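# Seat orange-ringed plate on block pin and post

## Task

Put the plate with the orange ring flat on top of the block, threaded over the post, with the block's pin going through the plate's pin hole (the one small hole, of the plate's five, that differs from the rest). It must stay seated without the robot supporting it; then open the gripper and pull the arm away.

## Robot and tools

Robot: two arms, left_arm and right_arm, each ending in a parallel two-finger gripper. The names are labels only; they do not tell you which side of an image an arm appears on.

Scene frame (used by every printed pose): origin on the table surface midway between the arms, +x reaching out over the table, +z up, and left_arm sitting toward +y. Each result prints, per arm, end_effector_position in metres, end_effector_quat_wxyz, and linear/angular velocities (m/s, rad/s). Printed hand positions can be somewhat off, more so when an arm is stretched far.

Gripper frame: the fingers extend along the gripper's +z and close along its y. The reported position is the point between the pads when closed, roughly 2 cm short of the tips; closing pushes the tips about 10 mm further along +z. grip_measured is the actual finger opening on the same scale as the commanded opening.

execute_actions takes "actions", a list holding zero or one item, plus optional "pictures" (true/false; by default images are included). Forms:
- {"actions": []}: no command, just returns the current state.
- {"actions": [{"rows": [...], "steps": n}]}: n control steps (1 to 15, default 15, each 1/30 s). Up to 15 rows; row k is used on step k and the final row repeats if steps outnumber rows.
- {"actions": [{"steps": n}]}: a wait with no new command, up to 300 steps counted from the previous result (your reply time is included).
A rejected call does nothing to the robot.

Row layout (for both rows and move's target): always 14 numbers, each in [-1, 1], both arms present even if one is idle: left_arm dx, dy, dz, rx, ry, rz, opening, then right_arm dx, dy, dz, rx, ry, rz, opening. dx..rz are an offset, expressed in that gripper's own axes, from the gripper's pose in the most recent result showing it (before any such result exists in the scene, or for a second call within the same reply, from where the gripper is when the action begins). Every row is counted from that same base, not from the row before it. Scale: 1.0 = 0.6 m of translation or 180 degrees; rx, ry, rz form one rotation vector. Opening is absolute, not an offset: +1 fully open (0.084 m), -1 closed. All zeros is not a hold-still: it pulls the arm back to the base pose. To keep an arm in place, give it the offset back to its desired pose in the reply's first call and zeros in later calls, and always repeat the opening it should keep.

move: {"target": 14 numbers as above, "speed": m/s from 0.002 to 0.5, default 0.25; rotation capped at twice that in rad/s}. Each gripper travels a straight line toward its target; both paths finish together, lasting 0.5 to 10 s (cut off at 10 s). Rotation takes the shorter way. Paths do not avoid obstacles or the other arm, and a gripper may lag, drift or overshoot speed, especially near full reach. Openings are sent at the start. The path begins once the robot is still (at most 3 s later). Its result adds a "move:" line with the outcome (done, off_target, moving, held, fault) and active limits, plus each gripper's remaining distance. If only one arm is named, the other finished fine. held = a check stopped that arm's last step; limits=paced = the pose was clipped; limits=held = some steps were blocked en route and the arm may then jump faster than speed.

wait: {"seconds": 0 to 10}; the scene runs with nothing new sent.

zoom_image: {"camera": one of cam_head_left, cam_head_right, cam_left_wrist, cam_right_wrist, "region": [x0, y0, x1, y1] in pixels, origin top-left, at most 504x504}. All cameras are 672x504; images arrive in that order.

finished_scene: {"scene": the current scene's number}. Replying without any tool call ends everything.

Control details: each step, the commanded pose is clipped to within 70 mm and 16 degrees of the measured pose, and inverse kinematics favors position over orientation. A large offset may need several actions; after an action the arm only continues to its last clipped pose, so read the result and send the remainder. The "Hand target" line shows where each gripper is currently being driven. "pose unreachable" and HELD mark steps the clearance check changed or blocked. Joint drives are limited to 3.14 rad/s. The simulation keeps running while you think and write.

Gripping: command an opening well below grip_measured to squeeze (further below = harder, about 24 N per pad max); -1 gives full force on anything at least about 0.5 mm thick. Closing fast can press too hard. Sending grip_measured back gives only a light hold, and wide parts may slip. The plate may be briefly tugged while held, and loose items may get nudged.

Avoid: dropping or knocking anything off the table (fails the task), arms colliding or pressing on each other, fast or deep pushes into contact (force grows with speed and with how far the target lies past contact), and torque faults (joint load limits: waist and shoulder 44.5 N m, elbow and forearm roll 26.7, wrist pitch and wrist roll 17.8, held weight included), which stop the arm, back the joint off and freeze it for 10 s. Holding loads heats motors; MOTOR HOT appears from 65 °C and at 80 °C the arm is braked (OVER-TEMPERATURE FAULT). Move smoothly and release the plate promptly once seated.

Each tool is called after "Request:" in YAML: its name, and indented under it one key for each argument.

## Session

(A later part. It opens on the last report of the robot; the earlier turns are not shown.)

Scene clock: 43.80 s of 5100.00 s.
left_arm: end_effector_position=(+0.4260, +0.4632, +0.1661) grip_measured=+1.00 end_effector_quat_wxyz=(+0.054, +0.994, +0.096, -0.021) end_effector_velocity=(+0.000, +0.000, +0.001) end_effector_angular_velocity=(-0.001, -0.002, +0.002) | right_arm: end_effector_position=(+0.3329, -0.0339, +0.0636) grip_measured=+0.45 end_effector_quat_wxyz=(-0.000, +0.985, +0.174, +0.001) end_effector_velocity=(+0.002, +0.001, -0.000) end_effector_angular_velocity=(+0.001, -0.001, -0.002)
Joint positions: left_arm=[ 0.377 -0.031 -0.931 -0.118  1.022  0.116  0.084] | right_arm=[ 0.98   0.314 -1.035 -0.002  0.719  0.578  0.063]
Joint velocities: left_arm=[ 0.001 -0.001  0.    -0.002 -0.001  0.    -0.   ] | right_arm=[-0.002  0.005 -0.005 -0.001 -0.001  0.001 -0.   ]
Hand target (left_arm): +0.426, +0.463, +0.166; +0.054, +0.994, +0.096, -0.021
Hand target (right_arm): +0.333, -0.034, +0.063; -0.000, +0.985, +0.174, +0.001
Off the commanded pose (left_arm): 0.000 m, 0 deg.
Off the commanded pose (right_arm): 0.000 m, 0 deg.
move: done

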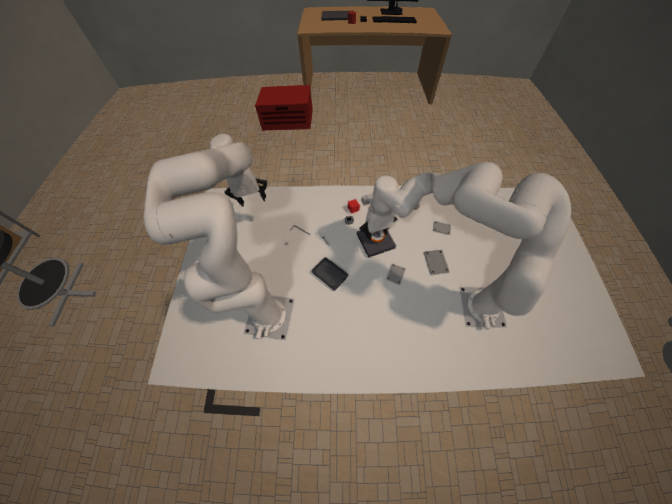

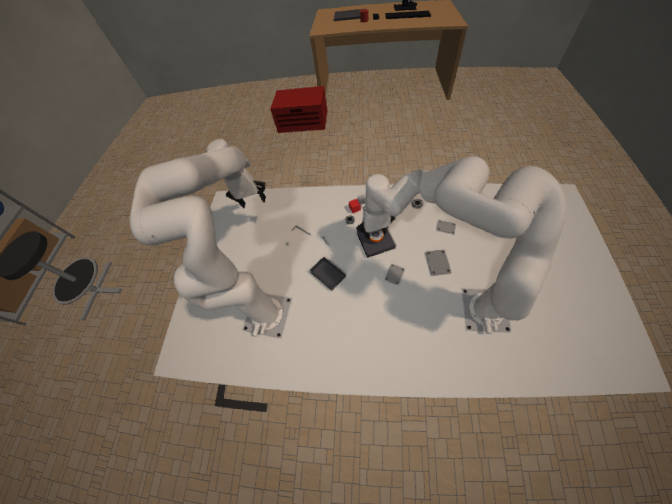

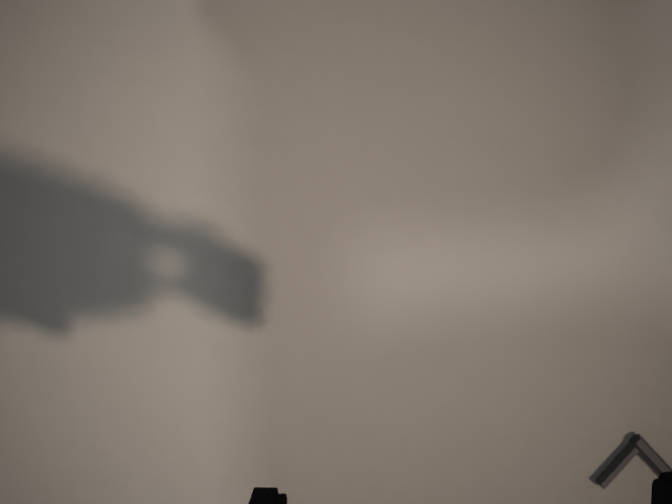

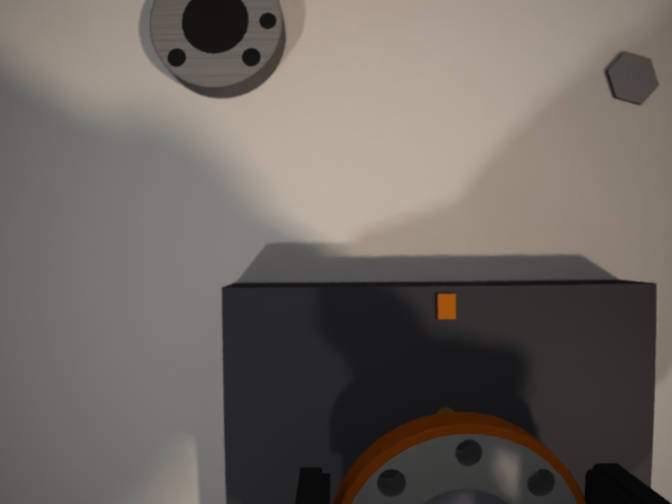

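Request:
move:
  target: [0,0,0,0,0,0,1, 0,0,0.02,0,0,0,-0.3]
  speed: 0.008

Scene clock: 49.30 s of 5100.00 s.
left_arm: end_effector_position=(+0.4260, +0.4632, +0.1661) grip_measured=+1.00 end_effector_quat_wxyz=(+0.054, +0.994, +0.096, -0.021) end_effector_velocity=(-0.000, +0.000, +0.000) end_effector_angular_velocity=(+0.001, +0.000, -0.001) | right_arm: end_effector_position=(+0.3340, -0.0328, +0.0528) grip_measured=+0.46 end_effector_quat_wxyz=(-0.002, +0.985, +0.174, +0.003) end_effector_velocity=(-0.001, -0.001, -0.001) end_effector_angular_velocity=(-0.002, +0.001, -0.001)
Joint positions: left_arm=[ 0.377 -0.031 -0.931 -0.118  1.022  0.116  0.084] | right_arm=[ 0.979  0.338 -1.032 -0.002  0.687  0.578  0.063]
Joint velocities: left_arm=[ 0.    -0.001  0.     0.001  0.001  0.     0.   ] | right_arm=[ 0.001  0.002  0.001 -0.    -0.     0.001  0.   ]
Hand target (left_arm): +0.426, +0.463, +0.166; +0.054, +0.994, +0.096, -0.021
Hand target (right_arm): +0.333, -0.034, +0.052; -0.000, +0.985, +0.174, +0.001
Off the commanded pose (left_arm): 0.000 m, 0 deg.
Off the commanded pose (right_arm): 0.002 m, 0 deg.
After step 90, 0.80 s passed at rest.
move: done

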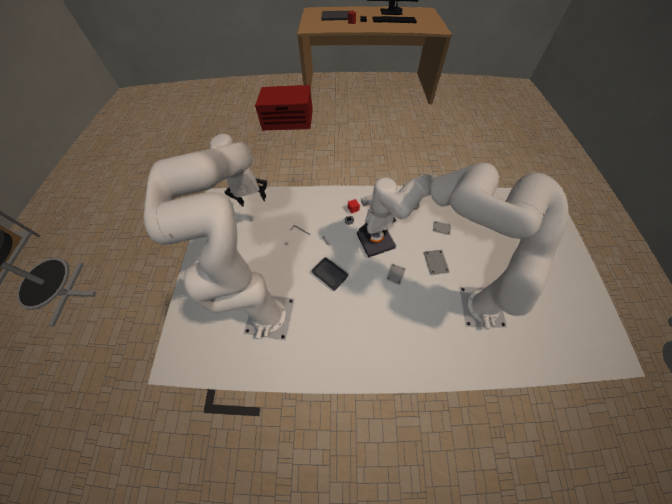

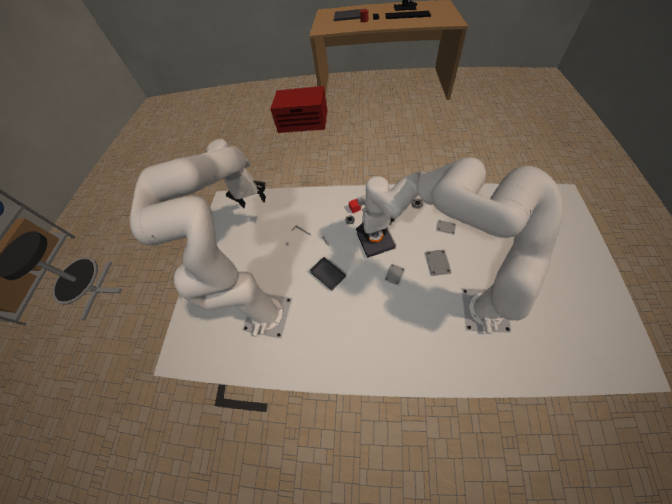

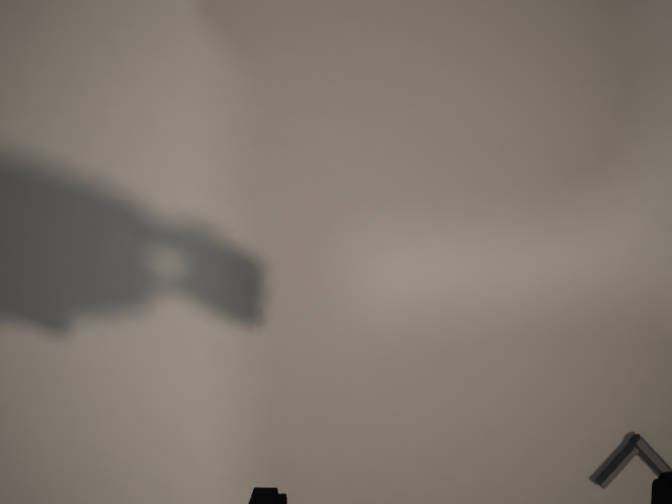

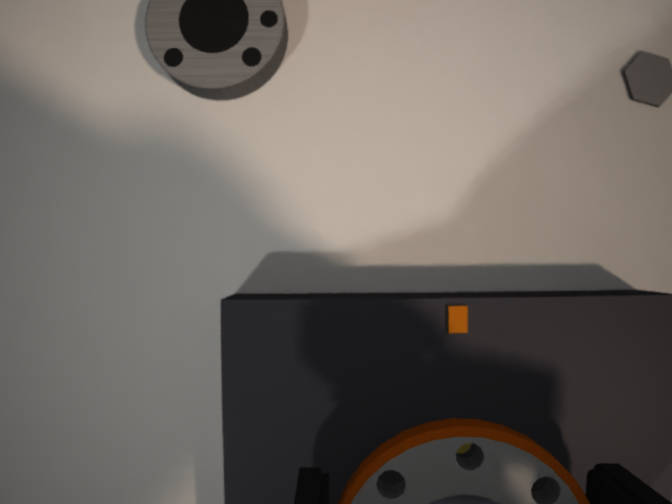

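Request:
move:
  target: [0,0,0,0,0,0,1, 0.004,0,0.002,0,0,0,-0.3]
  speed: 0.005

Request:
zoom_image:
  camera: "cam_right_wrist"
  region: [300, 380, 640, 504]

Scene clock: 54.23 s of 5100.00 s.
left_arm: end_effector_position=(+0.4260, +0.4632, +0.1661) grip_measured=+1.00 end_effector_quat_wxyz=(+0.054, +0.994, +0.096, -0.021) end_effector_velocity=(+0.000, -0.000, +0.000) end_effector_angular_velocity=(+0.001, -0.001, -0.001) | right_arm: end_effector_position=(+0.3345, -0.0328, +0.0502) grip_measured=+0.46 end_effector_quat_wxyz=(-0.000, +0.985, +0.174, +0.001) end_effector_velocity=(+0.001, +0.000, +0.001) end_effector_angular_velocity=(+0.000, -0.002, +0.001)
Joint positions: left_arm=[ 0.377 -0.031 -0.931 -0.118  1.022  0.116  0.084] | right_arm=[ 0.978  0.347 -1.038 -0.002  0.689  0.576  0.063]
Joint velocities: left_arm=[-0.001 -0.     0.     0.001 -0.001 -0.    -0.   ] | right_arm=[-0.002  0.    -0.003 -0.002  0.001 -0.001 -0.   ]
Hand target (left_arm): +0.426, +0.463, +0.166; +0.054, +0.994, +0.096, -0.021
Hand target (right_arm): +0.336, -0.032, +0.052; -0.002, +0.985, +0.174, +0.003
Off the commanded pose (left_arm): 0.000 m, 0 deg.
Off the commanded pose (right_arm): 0.002 m, 0 deg.
After step 90, 1.03 s passed at rest.
move: done

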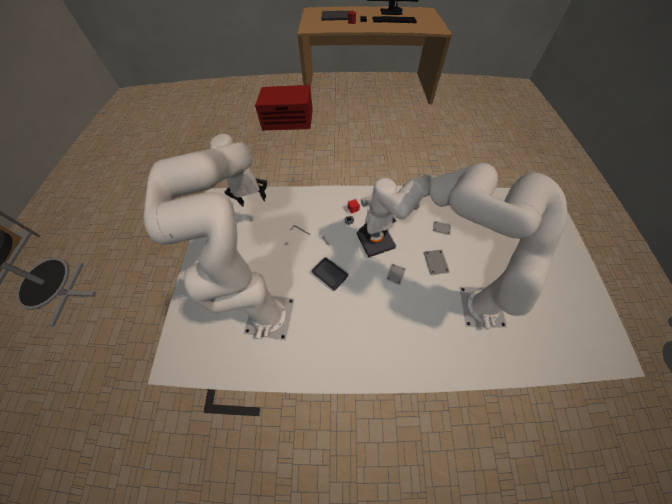

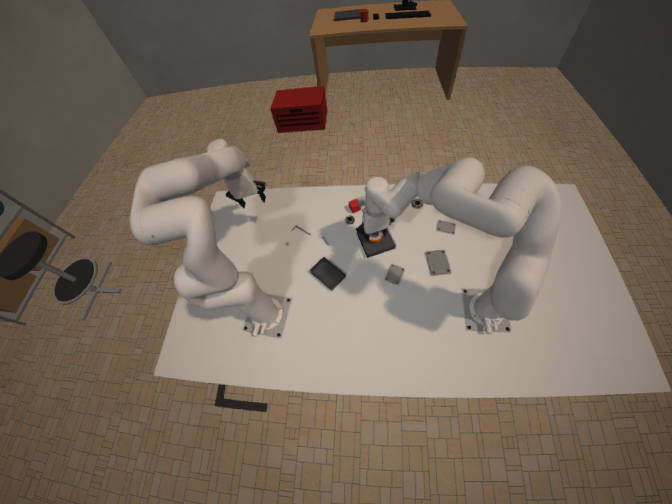

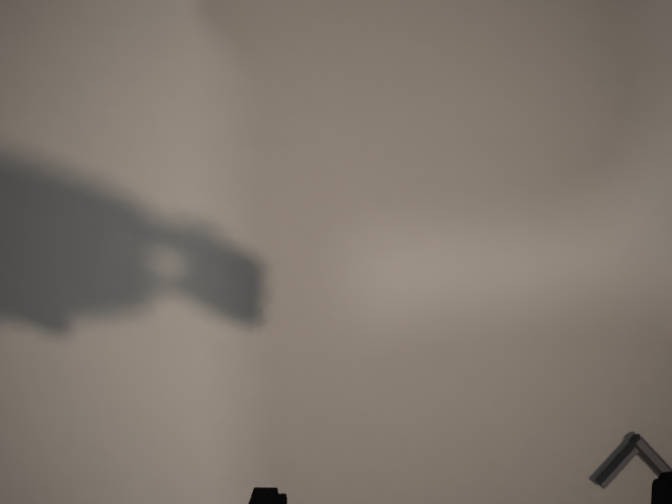

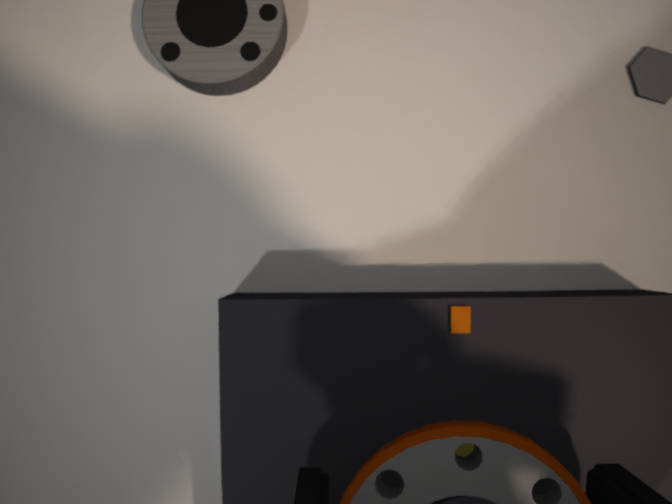

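Region (300, 380, 640, 504) of cam_right_wrist's 672x504 image, scaled by 1.482, with more detail than that image has; it fills the top 184 rows of this view, and the rest is white.

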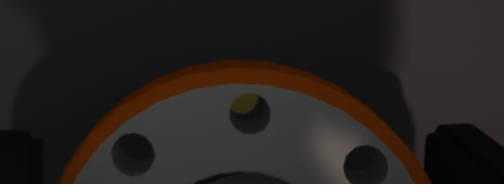

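Request:
move:
  target: [0,0,0,0,0,0,1, 0,0,0,0,0,0,0.7]
  speed: 0.02

Request:
move:
  target: [0,0,0,0,0,0,1, -0.05,0,-0.09,0,0,0,0.7]
  speed: 0.08

Scene clock: 56.40 s of 5100.00 s.
left_arm: end_effector_position=(+0.4260, +0.4632, +0.1661) grip_measured=+1.00 end_effector_quat_wxyz=(+0.054, +0.994, +0.096, -0.021) end_effector_velocity=(-0.000, -0.000, +0.000) end_effector_angular_velocity=(+0.001, +0.001, -0.002) | right_arm: end_effector_position=(+0.3346, -0.0328, +0.0502) grip_measured=+0.70 end_effector_quat_wxyz=(-0.000, +0.985, +0.174, +0.001) end_effector_velocity=(-0.001, -0.000, -0.000) end_effector_angular_velocity=(-0.002, +0.001, +0.002)
Joint positions: left_arm=[ 0.377 -0.031 -0.931 -0.118  1.022  0.116  0.084] | right_arm=[ 0.978  0.347 -1.038 -0.002  0.689  0.576  0.073]
Joint velocities: left_arm=[-0.001 -0.    -0.     0.001  0.001 -0.    -0.   ] | right_arm=[ 0.001 -0.     0.    -0.001  0.002 -0.    -0.   ]
Hand target (left_arm): +0.426, +0.463, +0.166; +0.054, +0.994, +0.096, -0.021
Hand target (right_arm): +0.335, -0.033, +0.050; -0.000, +0.985, +0.174, +0.001
Off the commanded pose (left_arm): 0.000 m, 0 deg.
Off the commanded pose (right_arm): 0.000 m, 0 deg.
move: done

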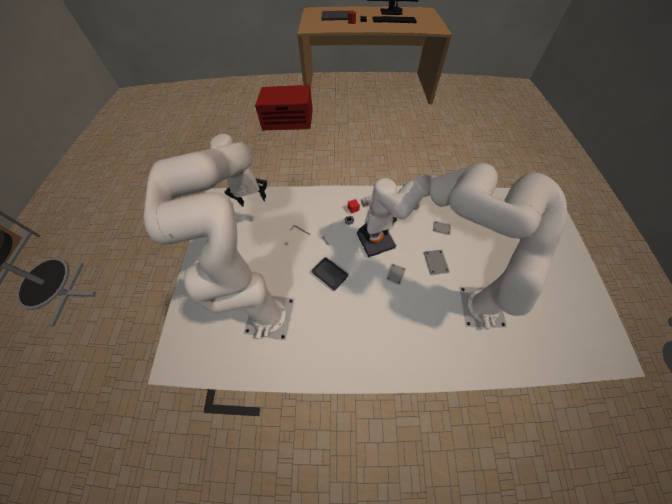

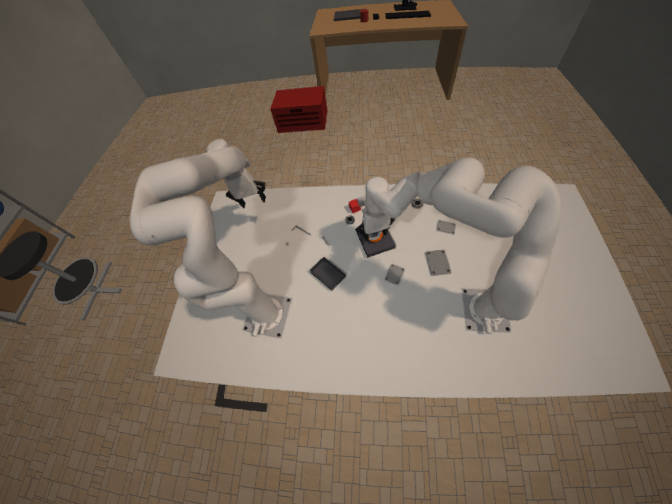

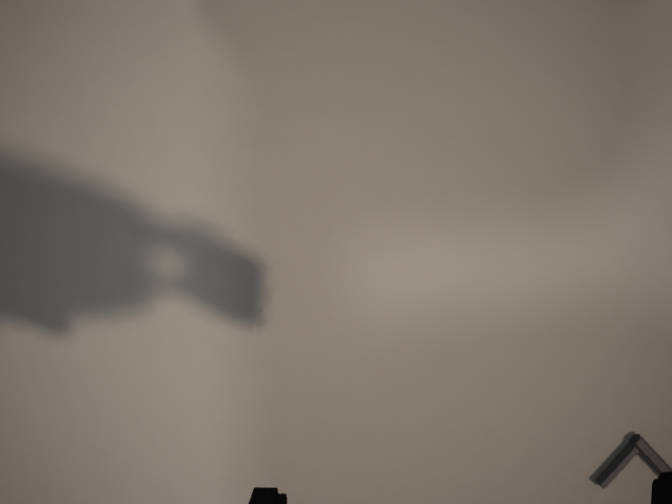

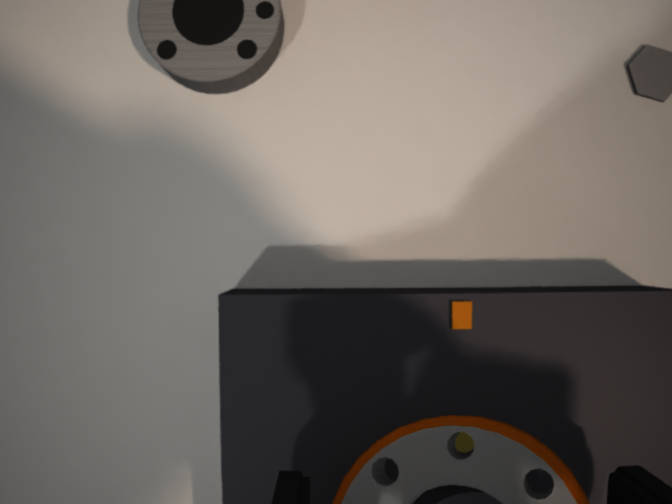

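Scene clock: 57.57 s of 5100.00 s.
left_arm: end_effector_position=(+0.4260, +0.4632, +0.1661) grip_measured=+1.00 end_effector_quat_wxyz=(+0.054, +0.994, +0.096, -0.021) end_effector_velocity=(+0.000, +0.000, -0.000) end_effector_angular_velocity=(-0.001, -0.000, +0.003) | right_arm: end_effector_position=(+0.3065, -0.0432, +0.1038) grip_measured=+0.70 end_effector_quat_wxyz=(+0.000, +0.985, +0.174, +0.001) end_effector_velocity=(-0.000, +0.000, +0.002) end_effector_angular_velocity=(+0.001, -0.003, +0.002)
Joint positions: left_arm=[ 0.377 -0.031 -0.931 -0.118  1.022  0.116  0.084] | right_arm=[ 1.012  0.169 -0.969 -0.002  0.798  0.61   0.073]
Joint velocities: left_arm=[ 0.001  0.    -0.    -0.002 -0.    -0.     0.   ] | right_arm=[ 0.001 -0.006  0.    -0.003  0.003  0.001 -0.   ]
Hand target (left_arm): +0.426, +0.463, +0.166; +0.054, +0.994, +0.096, -0.021
Hand target (right_arm): +0.306, -0.043, +0.104; -0.000, +0.985, +0.174, +0.001
Off the commanded pose (left_arm): 0.000 m, 0 deg.
Off the commanded pose (right_arm): 0.000 m, 0 deg.
move: done

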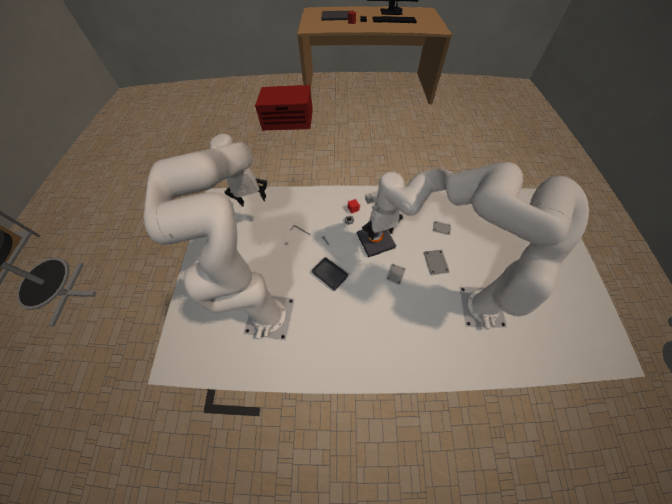

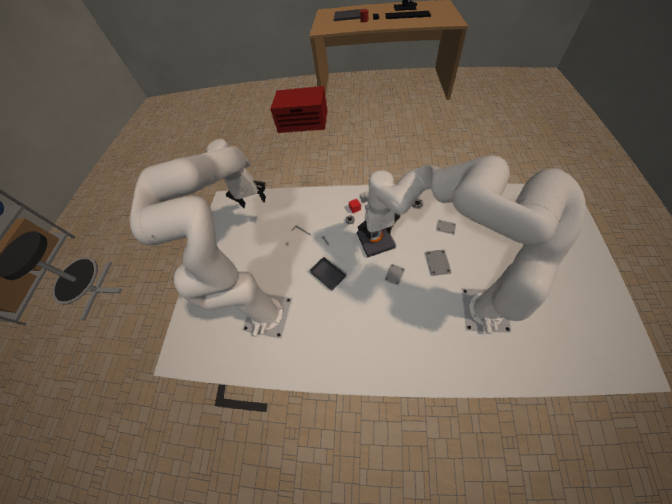

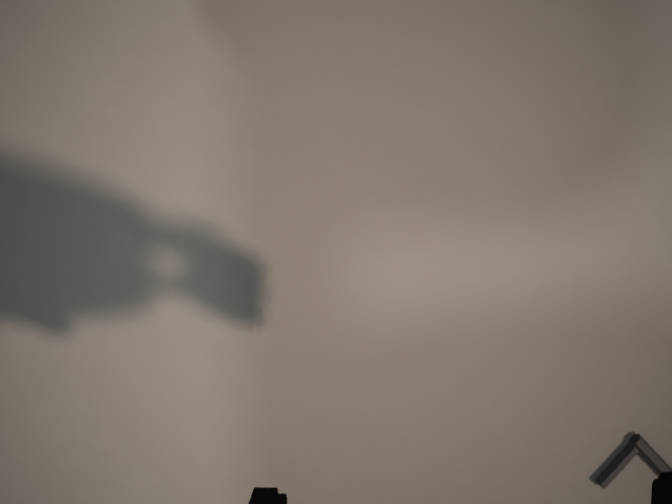

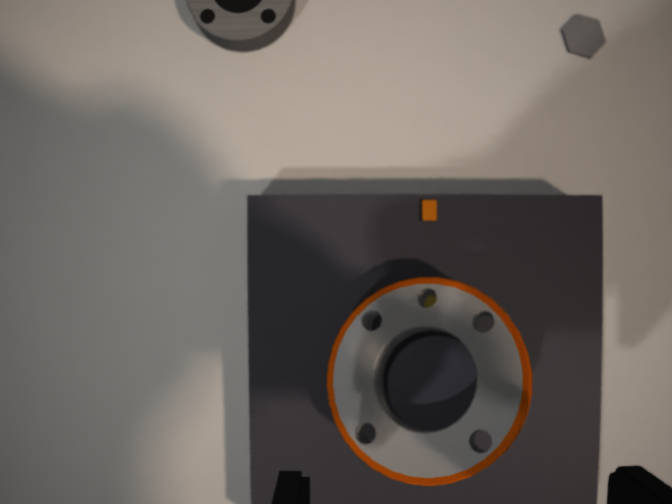

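Request:
move:
  target: [0,0,0,0,0,0,1, 0.05,-0.002,0.055,0,0,0,-0.05]
  speed: 0.06

Request:
move:
  target: [0,0,0,0,0,0,1, 0,0,0.026,0,0,0,-0.05]
  speed: 0.01

Scene clock: 63.63 s of 5100.00 s.
left_arm: end_effector_position=(+0.4260, +0.4632, +0.1661) grip_measured=+1.00 end_effector_quat_wxyz=(+0.054, +0.994, +0.096, -0.021) end_effector_velocity=(+0.001, -0.000, +0.001) end_effector_angular_velocity=(-0.001, -0.002, +0.000) | right_arm: end_effector_position=(+0.3341, -0.0317, +0.0711) grip_measured=-0.06 end_effector_quat_wxyz=(-0.000, +0.985, +0.174, +0.001) end_effector_velocity=(+0.001, +0.001, -0.001) end_effector_angular_velocity=(+0.000, -0.001, +0.002)
Joint positions: left_arm=[ 0.377 -0.031 -0.931 -0.118  1.022  0.116  0.084] | right_arm=[ 0.98   0.306 -1.05  -0.002  0.742  0.578  0.041]
Joint velocities: left_arm=[-0.001 -0.001 -0.001 -0.001 -0.001  0.     0.   ] | right_arm=[-0.001  0.006 -0.005 -0.001 -0.002 -0.001 -0.   ]
Hand target (left_arm): +0.426, +0.463, +0.166; +0.054, +0.994, +0.096, -0.021
Hand target (right_arm): +0.334, -0.032, +0.071; +0.000, +0.985, +0.174, +0.001
Off the commanded pose (left_arm): 0.000 m, 0 deg.
Off the commanded pose (right_arm): 0.000 m, 0 deg.
After step 90, 1.97 s passed at rest.
move: done

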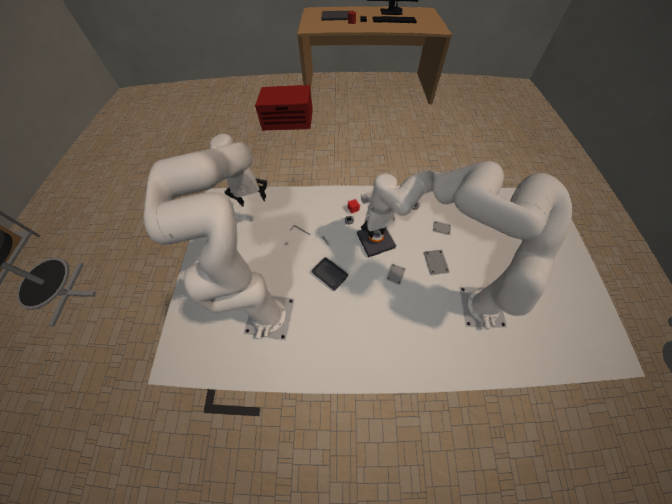

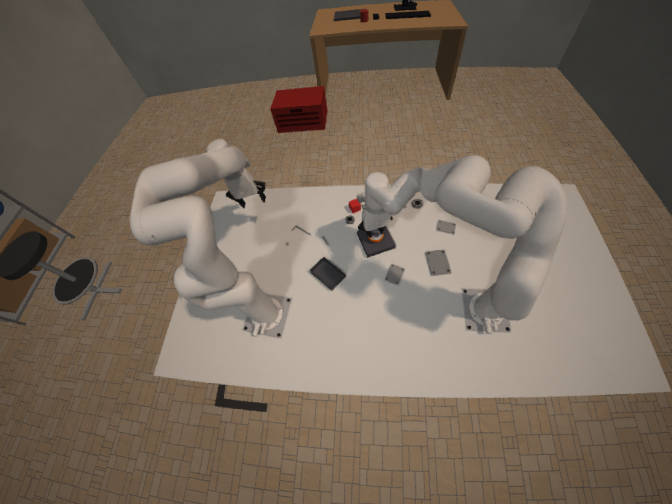

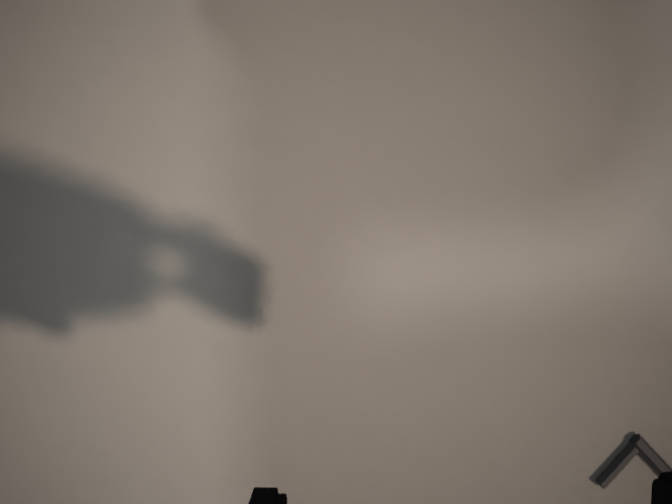

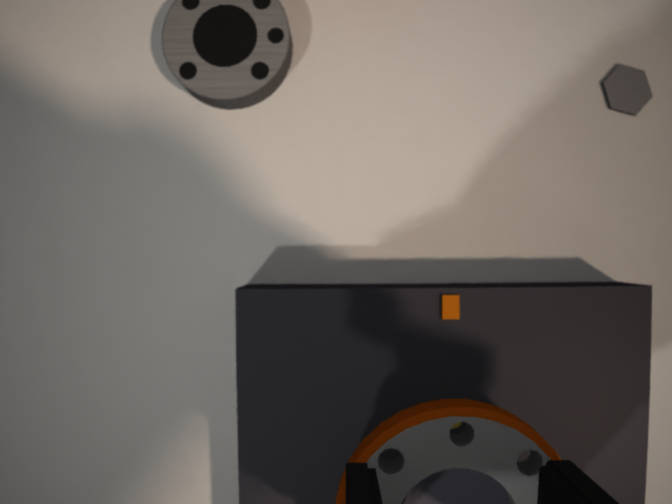

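Scene clock: 65.40 s of 5100.00 s.
left_arm: end_effector_position=(+0.4260, +0.4632, +0.1661) grip_measured=+1.00 end_effector_quat_wxyz=(+0.054, +0.994, +0.096, -0.021) end_effector_velocity=(-0.000, +0.000, -0.000) end_effector_angular_velocity=(-0.000, +0.001, -0.000) | right_arm: end_effector_position=(+0.3368, -0.0283, +0.0680) grip_measured=-0.04 end_effector_quat_wxyz=(-0.008, +0.985, +0.174, +0.009) end_effector_velocity=(+0.000, +0.000, +0.000) end_effector_angular_velocity=(+0.003, -0.002, +0.000)
Joint positions: left_arm=[ 0.377 -0.031 -0.931 -0.118  1.022  0.116  0.084] | right_arm=[ 0.98   0.312 -1.041 -0.002  0.705  0.578  0.042]
Joint velocities: left_arm=[ 0.     0.001 -0.    -0.     0.     0.     0.   ] | right_arm=[-0.    -0.002  0.004  0.001 -0.005 -0.001  0.   ]
Hand target (left_arm): +0.426, +0.463, +0.166; +0.054, +0.994, +0.096, -0.021
Hand target (right_arm): +0.334, -0.032, +0.056; -0.000, +0.985, +0.174, +0.001
Off the commanded pose (left_arm): 0.000 m, 0 deg.
Off the commanded pose (right_arm): 0.013 m, 1 deg.
move: off_target (right_arm)

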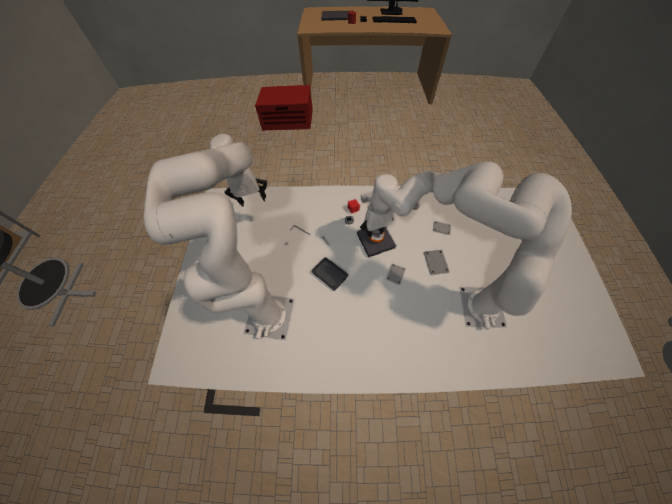

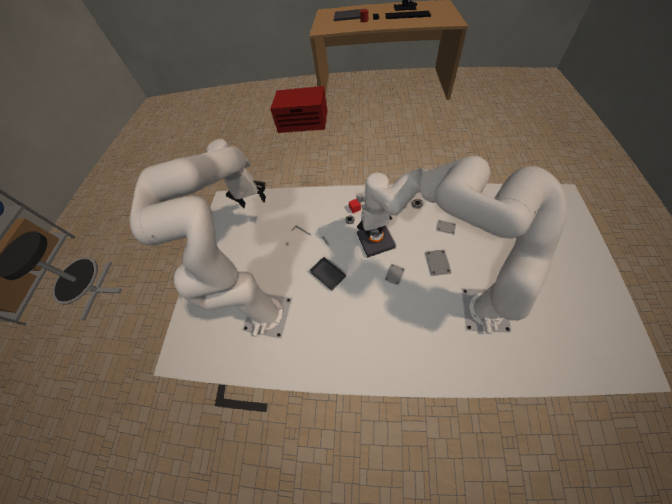

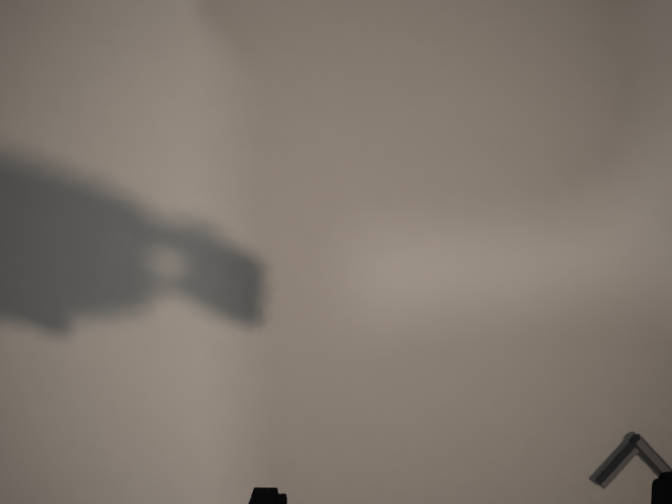

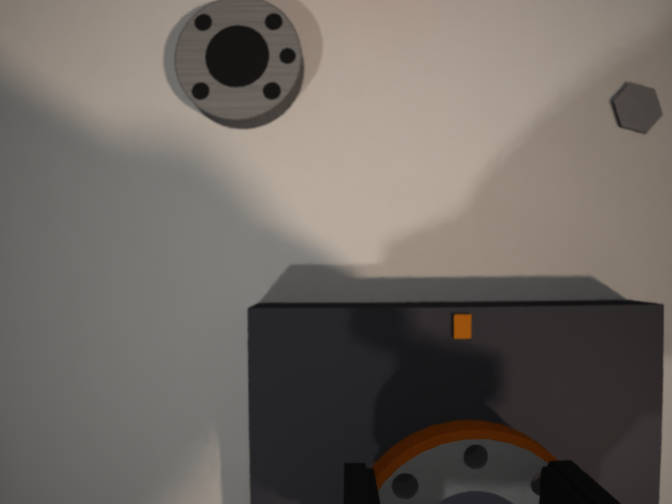

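Request:
move:
  target: [0,0,0,0,0,0,1, -0.055,0.003,-0.06,0,0,0,-0.05]
  speed: 0.06

Request:
zoom_image:
  camera: "cam_right_wrist"
  region: [280, 180, 600, 500]

Scene clock: 68.67 s of 5100.00 s.
left_arm: end_effector_position=(+0.4260, +0.4632, +0.1661) grip_measured=+1.00 end_effector_quat_wxyz=(+0.054, +0.994, +0.096, -0.021) end_effector_velocity=(+0.000, -0.000, +0.001) end_effector_angular_velocity=(-0.000, -0.001, +0.001) | right_arm: end_effector_position=(+0.3060, -0.0420, +0.1030) grip_measured=-0.06 end_effector_quat_wxyz=(-0.008, +0.985, +0.174, +0.009) end_effector_velocity=(-0.001, -0.001, +0.001) end_effector_angular_velocity=(-0.002, +0.003, -0.003)
Joint positions: left_arm=[ 0.377 -0.031 -0.931 -0.118  1.022  0.116  0.084] | right_arm=[ 1.015  0.159 -0.946 -0.003  0.763  0.613  0.041]
Joint velocities: left_arm=[-0.    -0.001  0.    -0.001 -0.    -0.001 -0.   ] | right_arm=[ 0.    -0.006  0.004  0.001  0.005  0.002 -0.   ]
Hand target (left_arm): +0.426, +0.463, +0.166; +0.054, +0.994, +0.096, -0.021
Hand target (right_arm): +0.306, -0.042, +0.103; -0.008, +0.985, +0.174, +0.009
Off the commanded pose (left_arm): 0.000 m, 0 deg.
Off the commanded pose (right_arm): 0.000 m, 0 deg.
move: done

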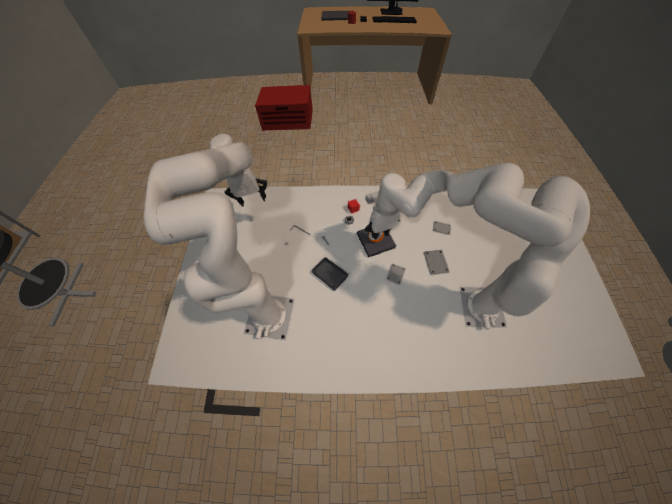

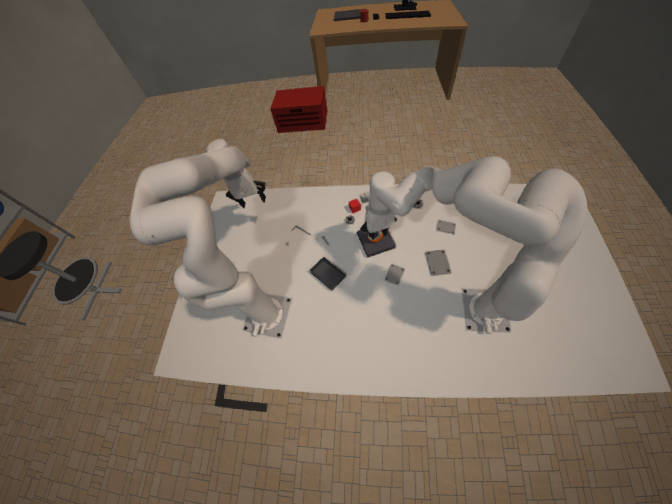

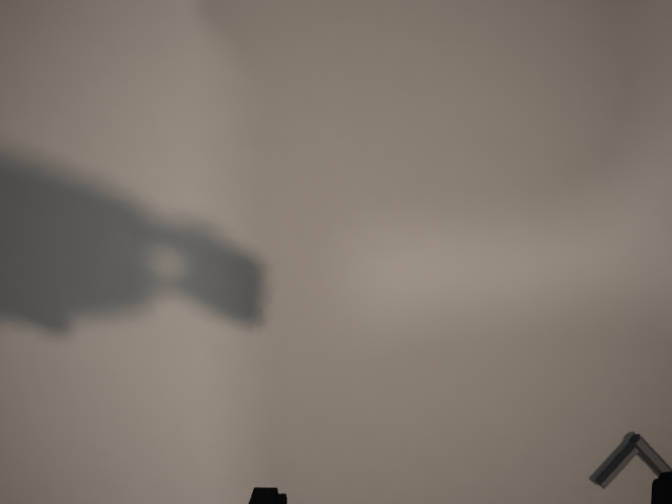

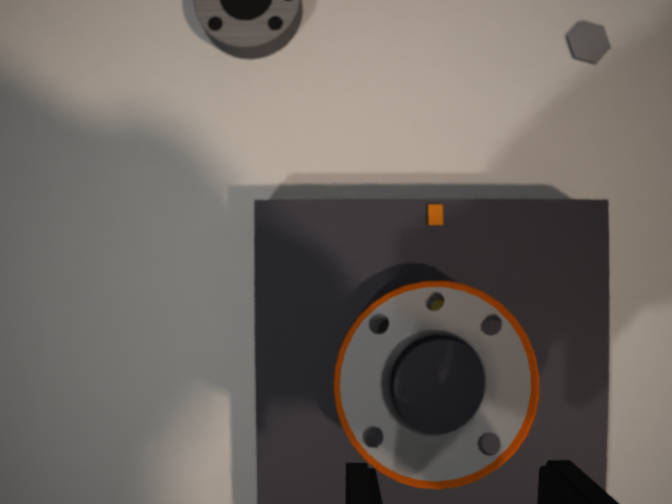

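Region (280, 180, 600, 500) of cam_right_wrist's 672x504 image, scaled by 1.575, with more detail than that image has.

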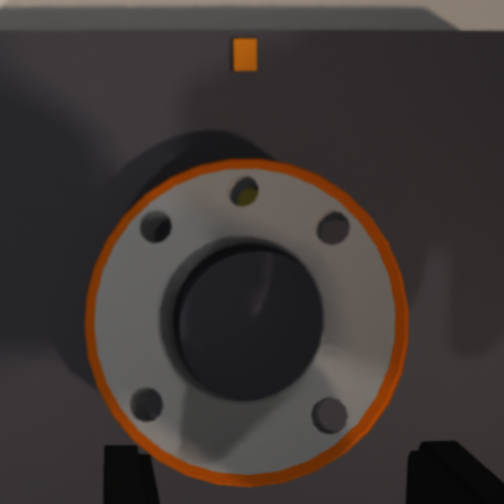

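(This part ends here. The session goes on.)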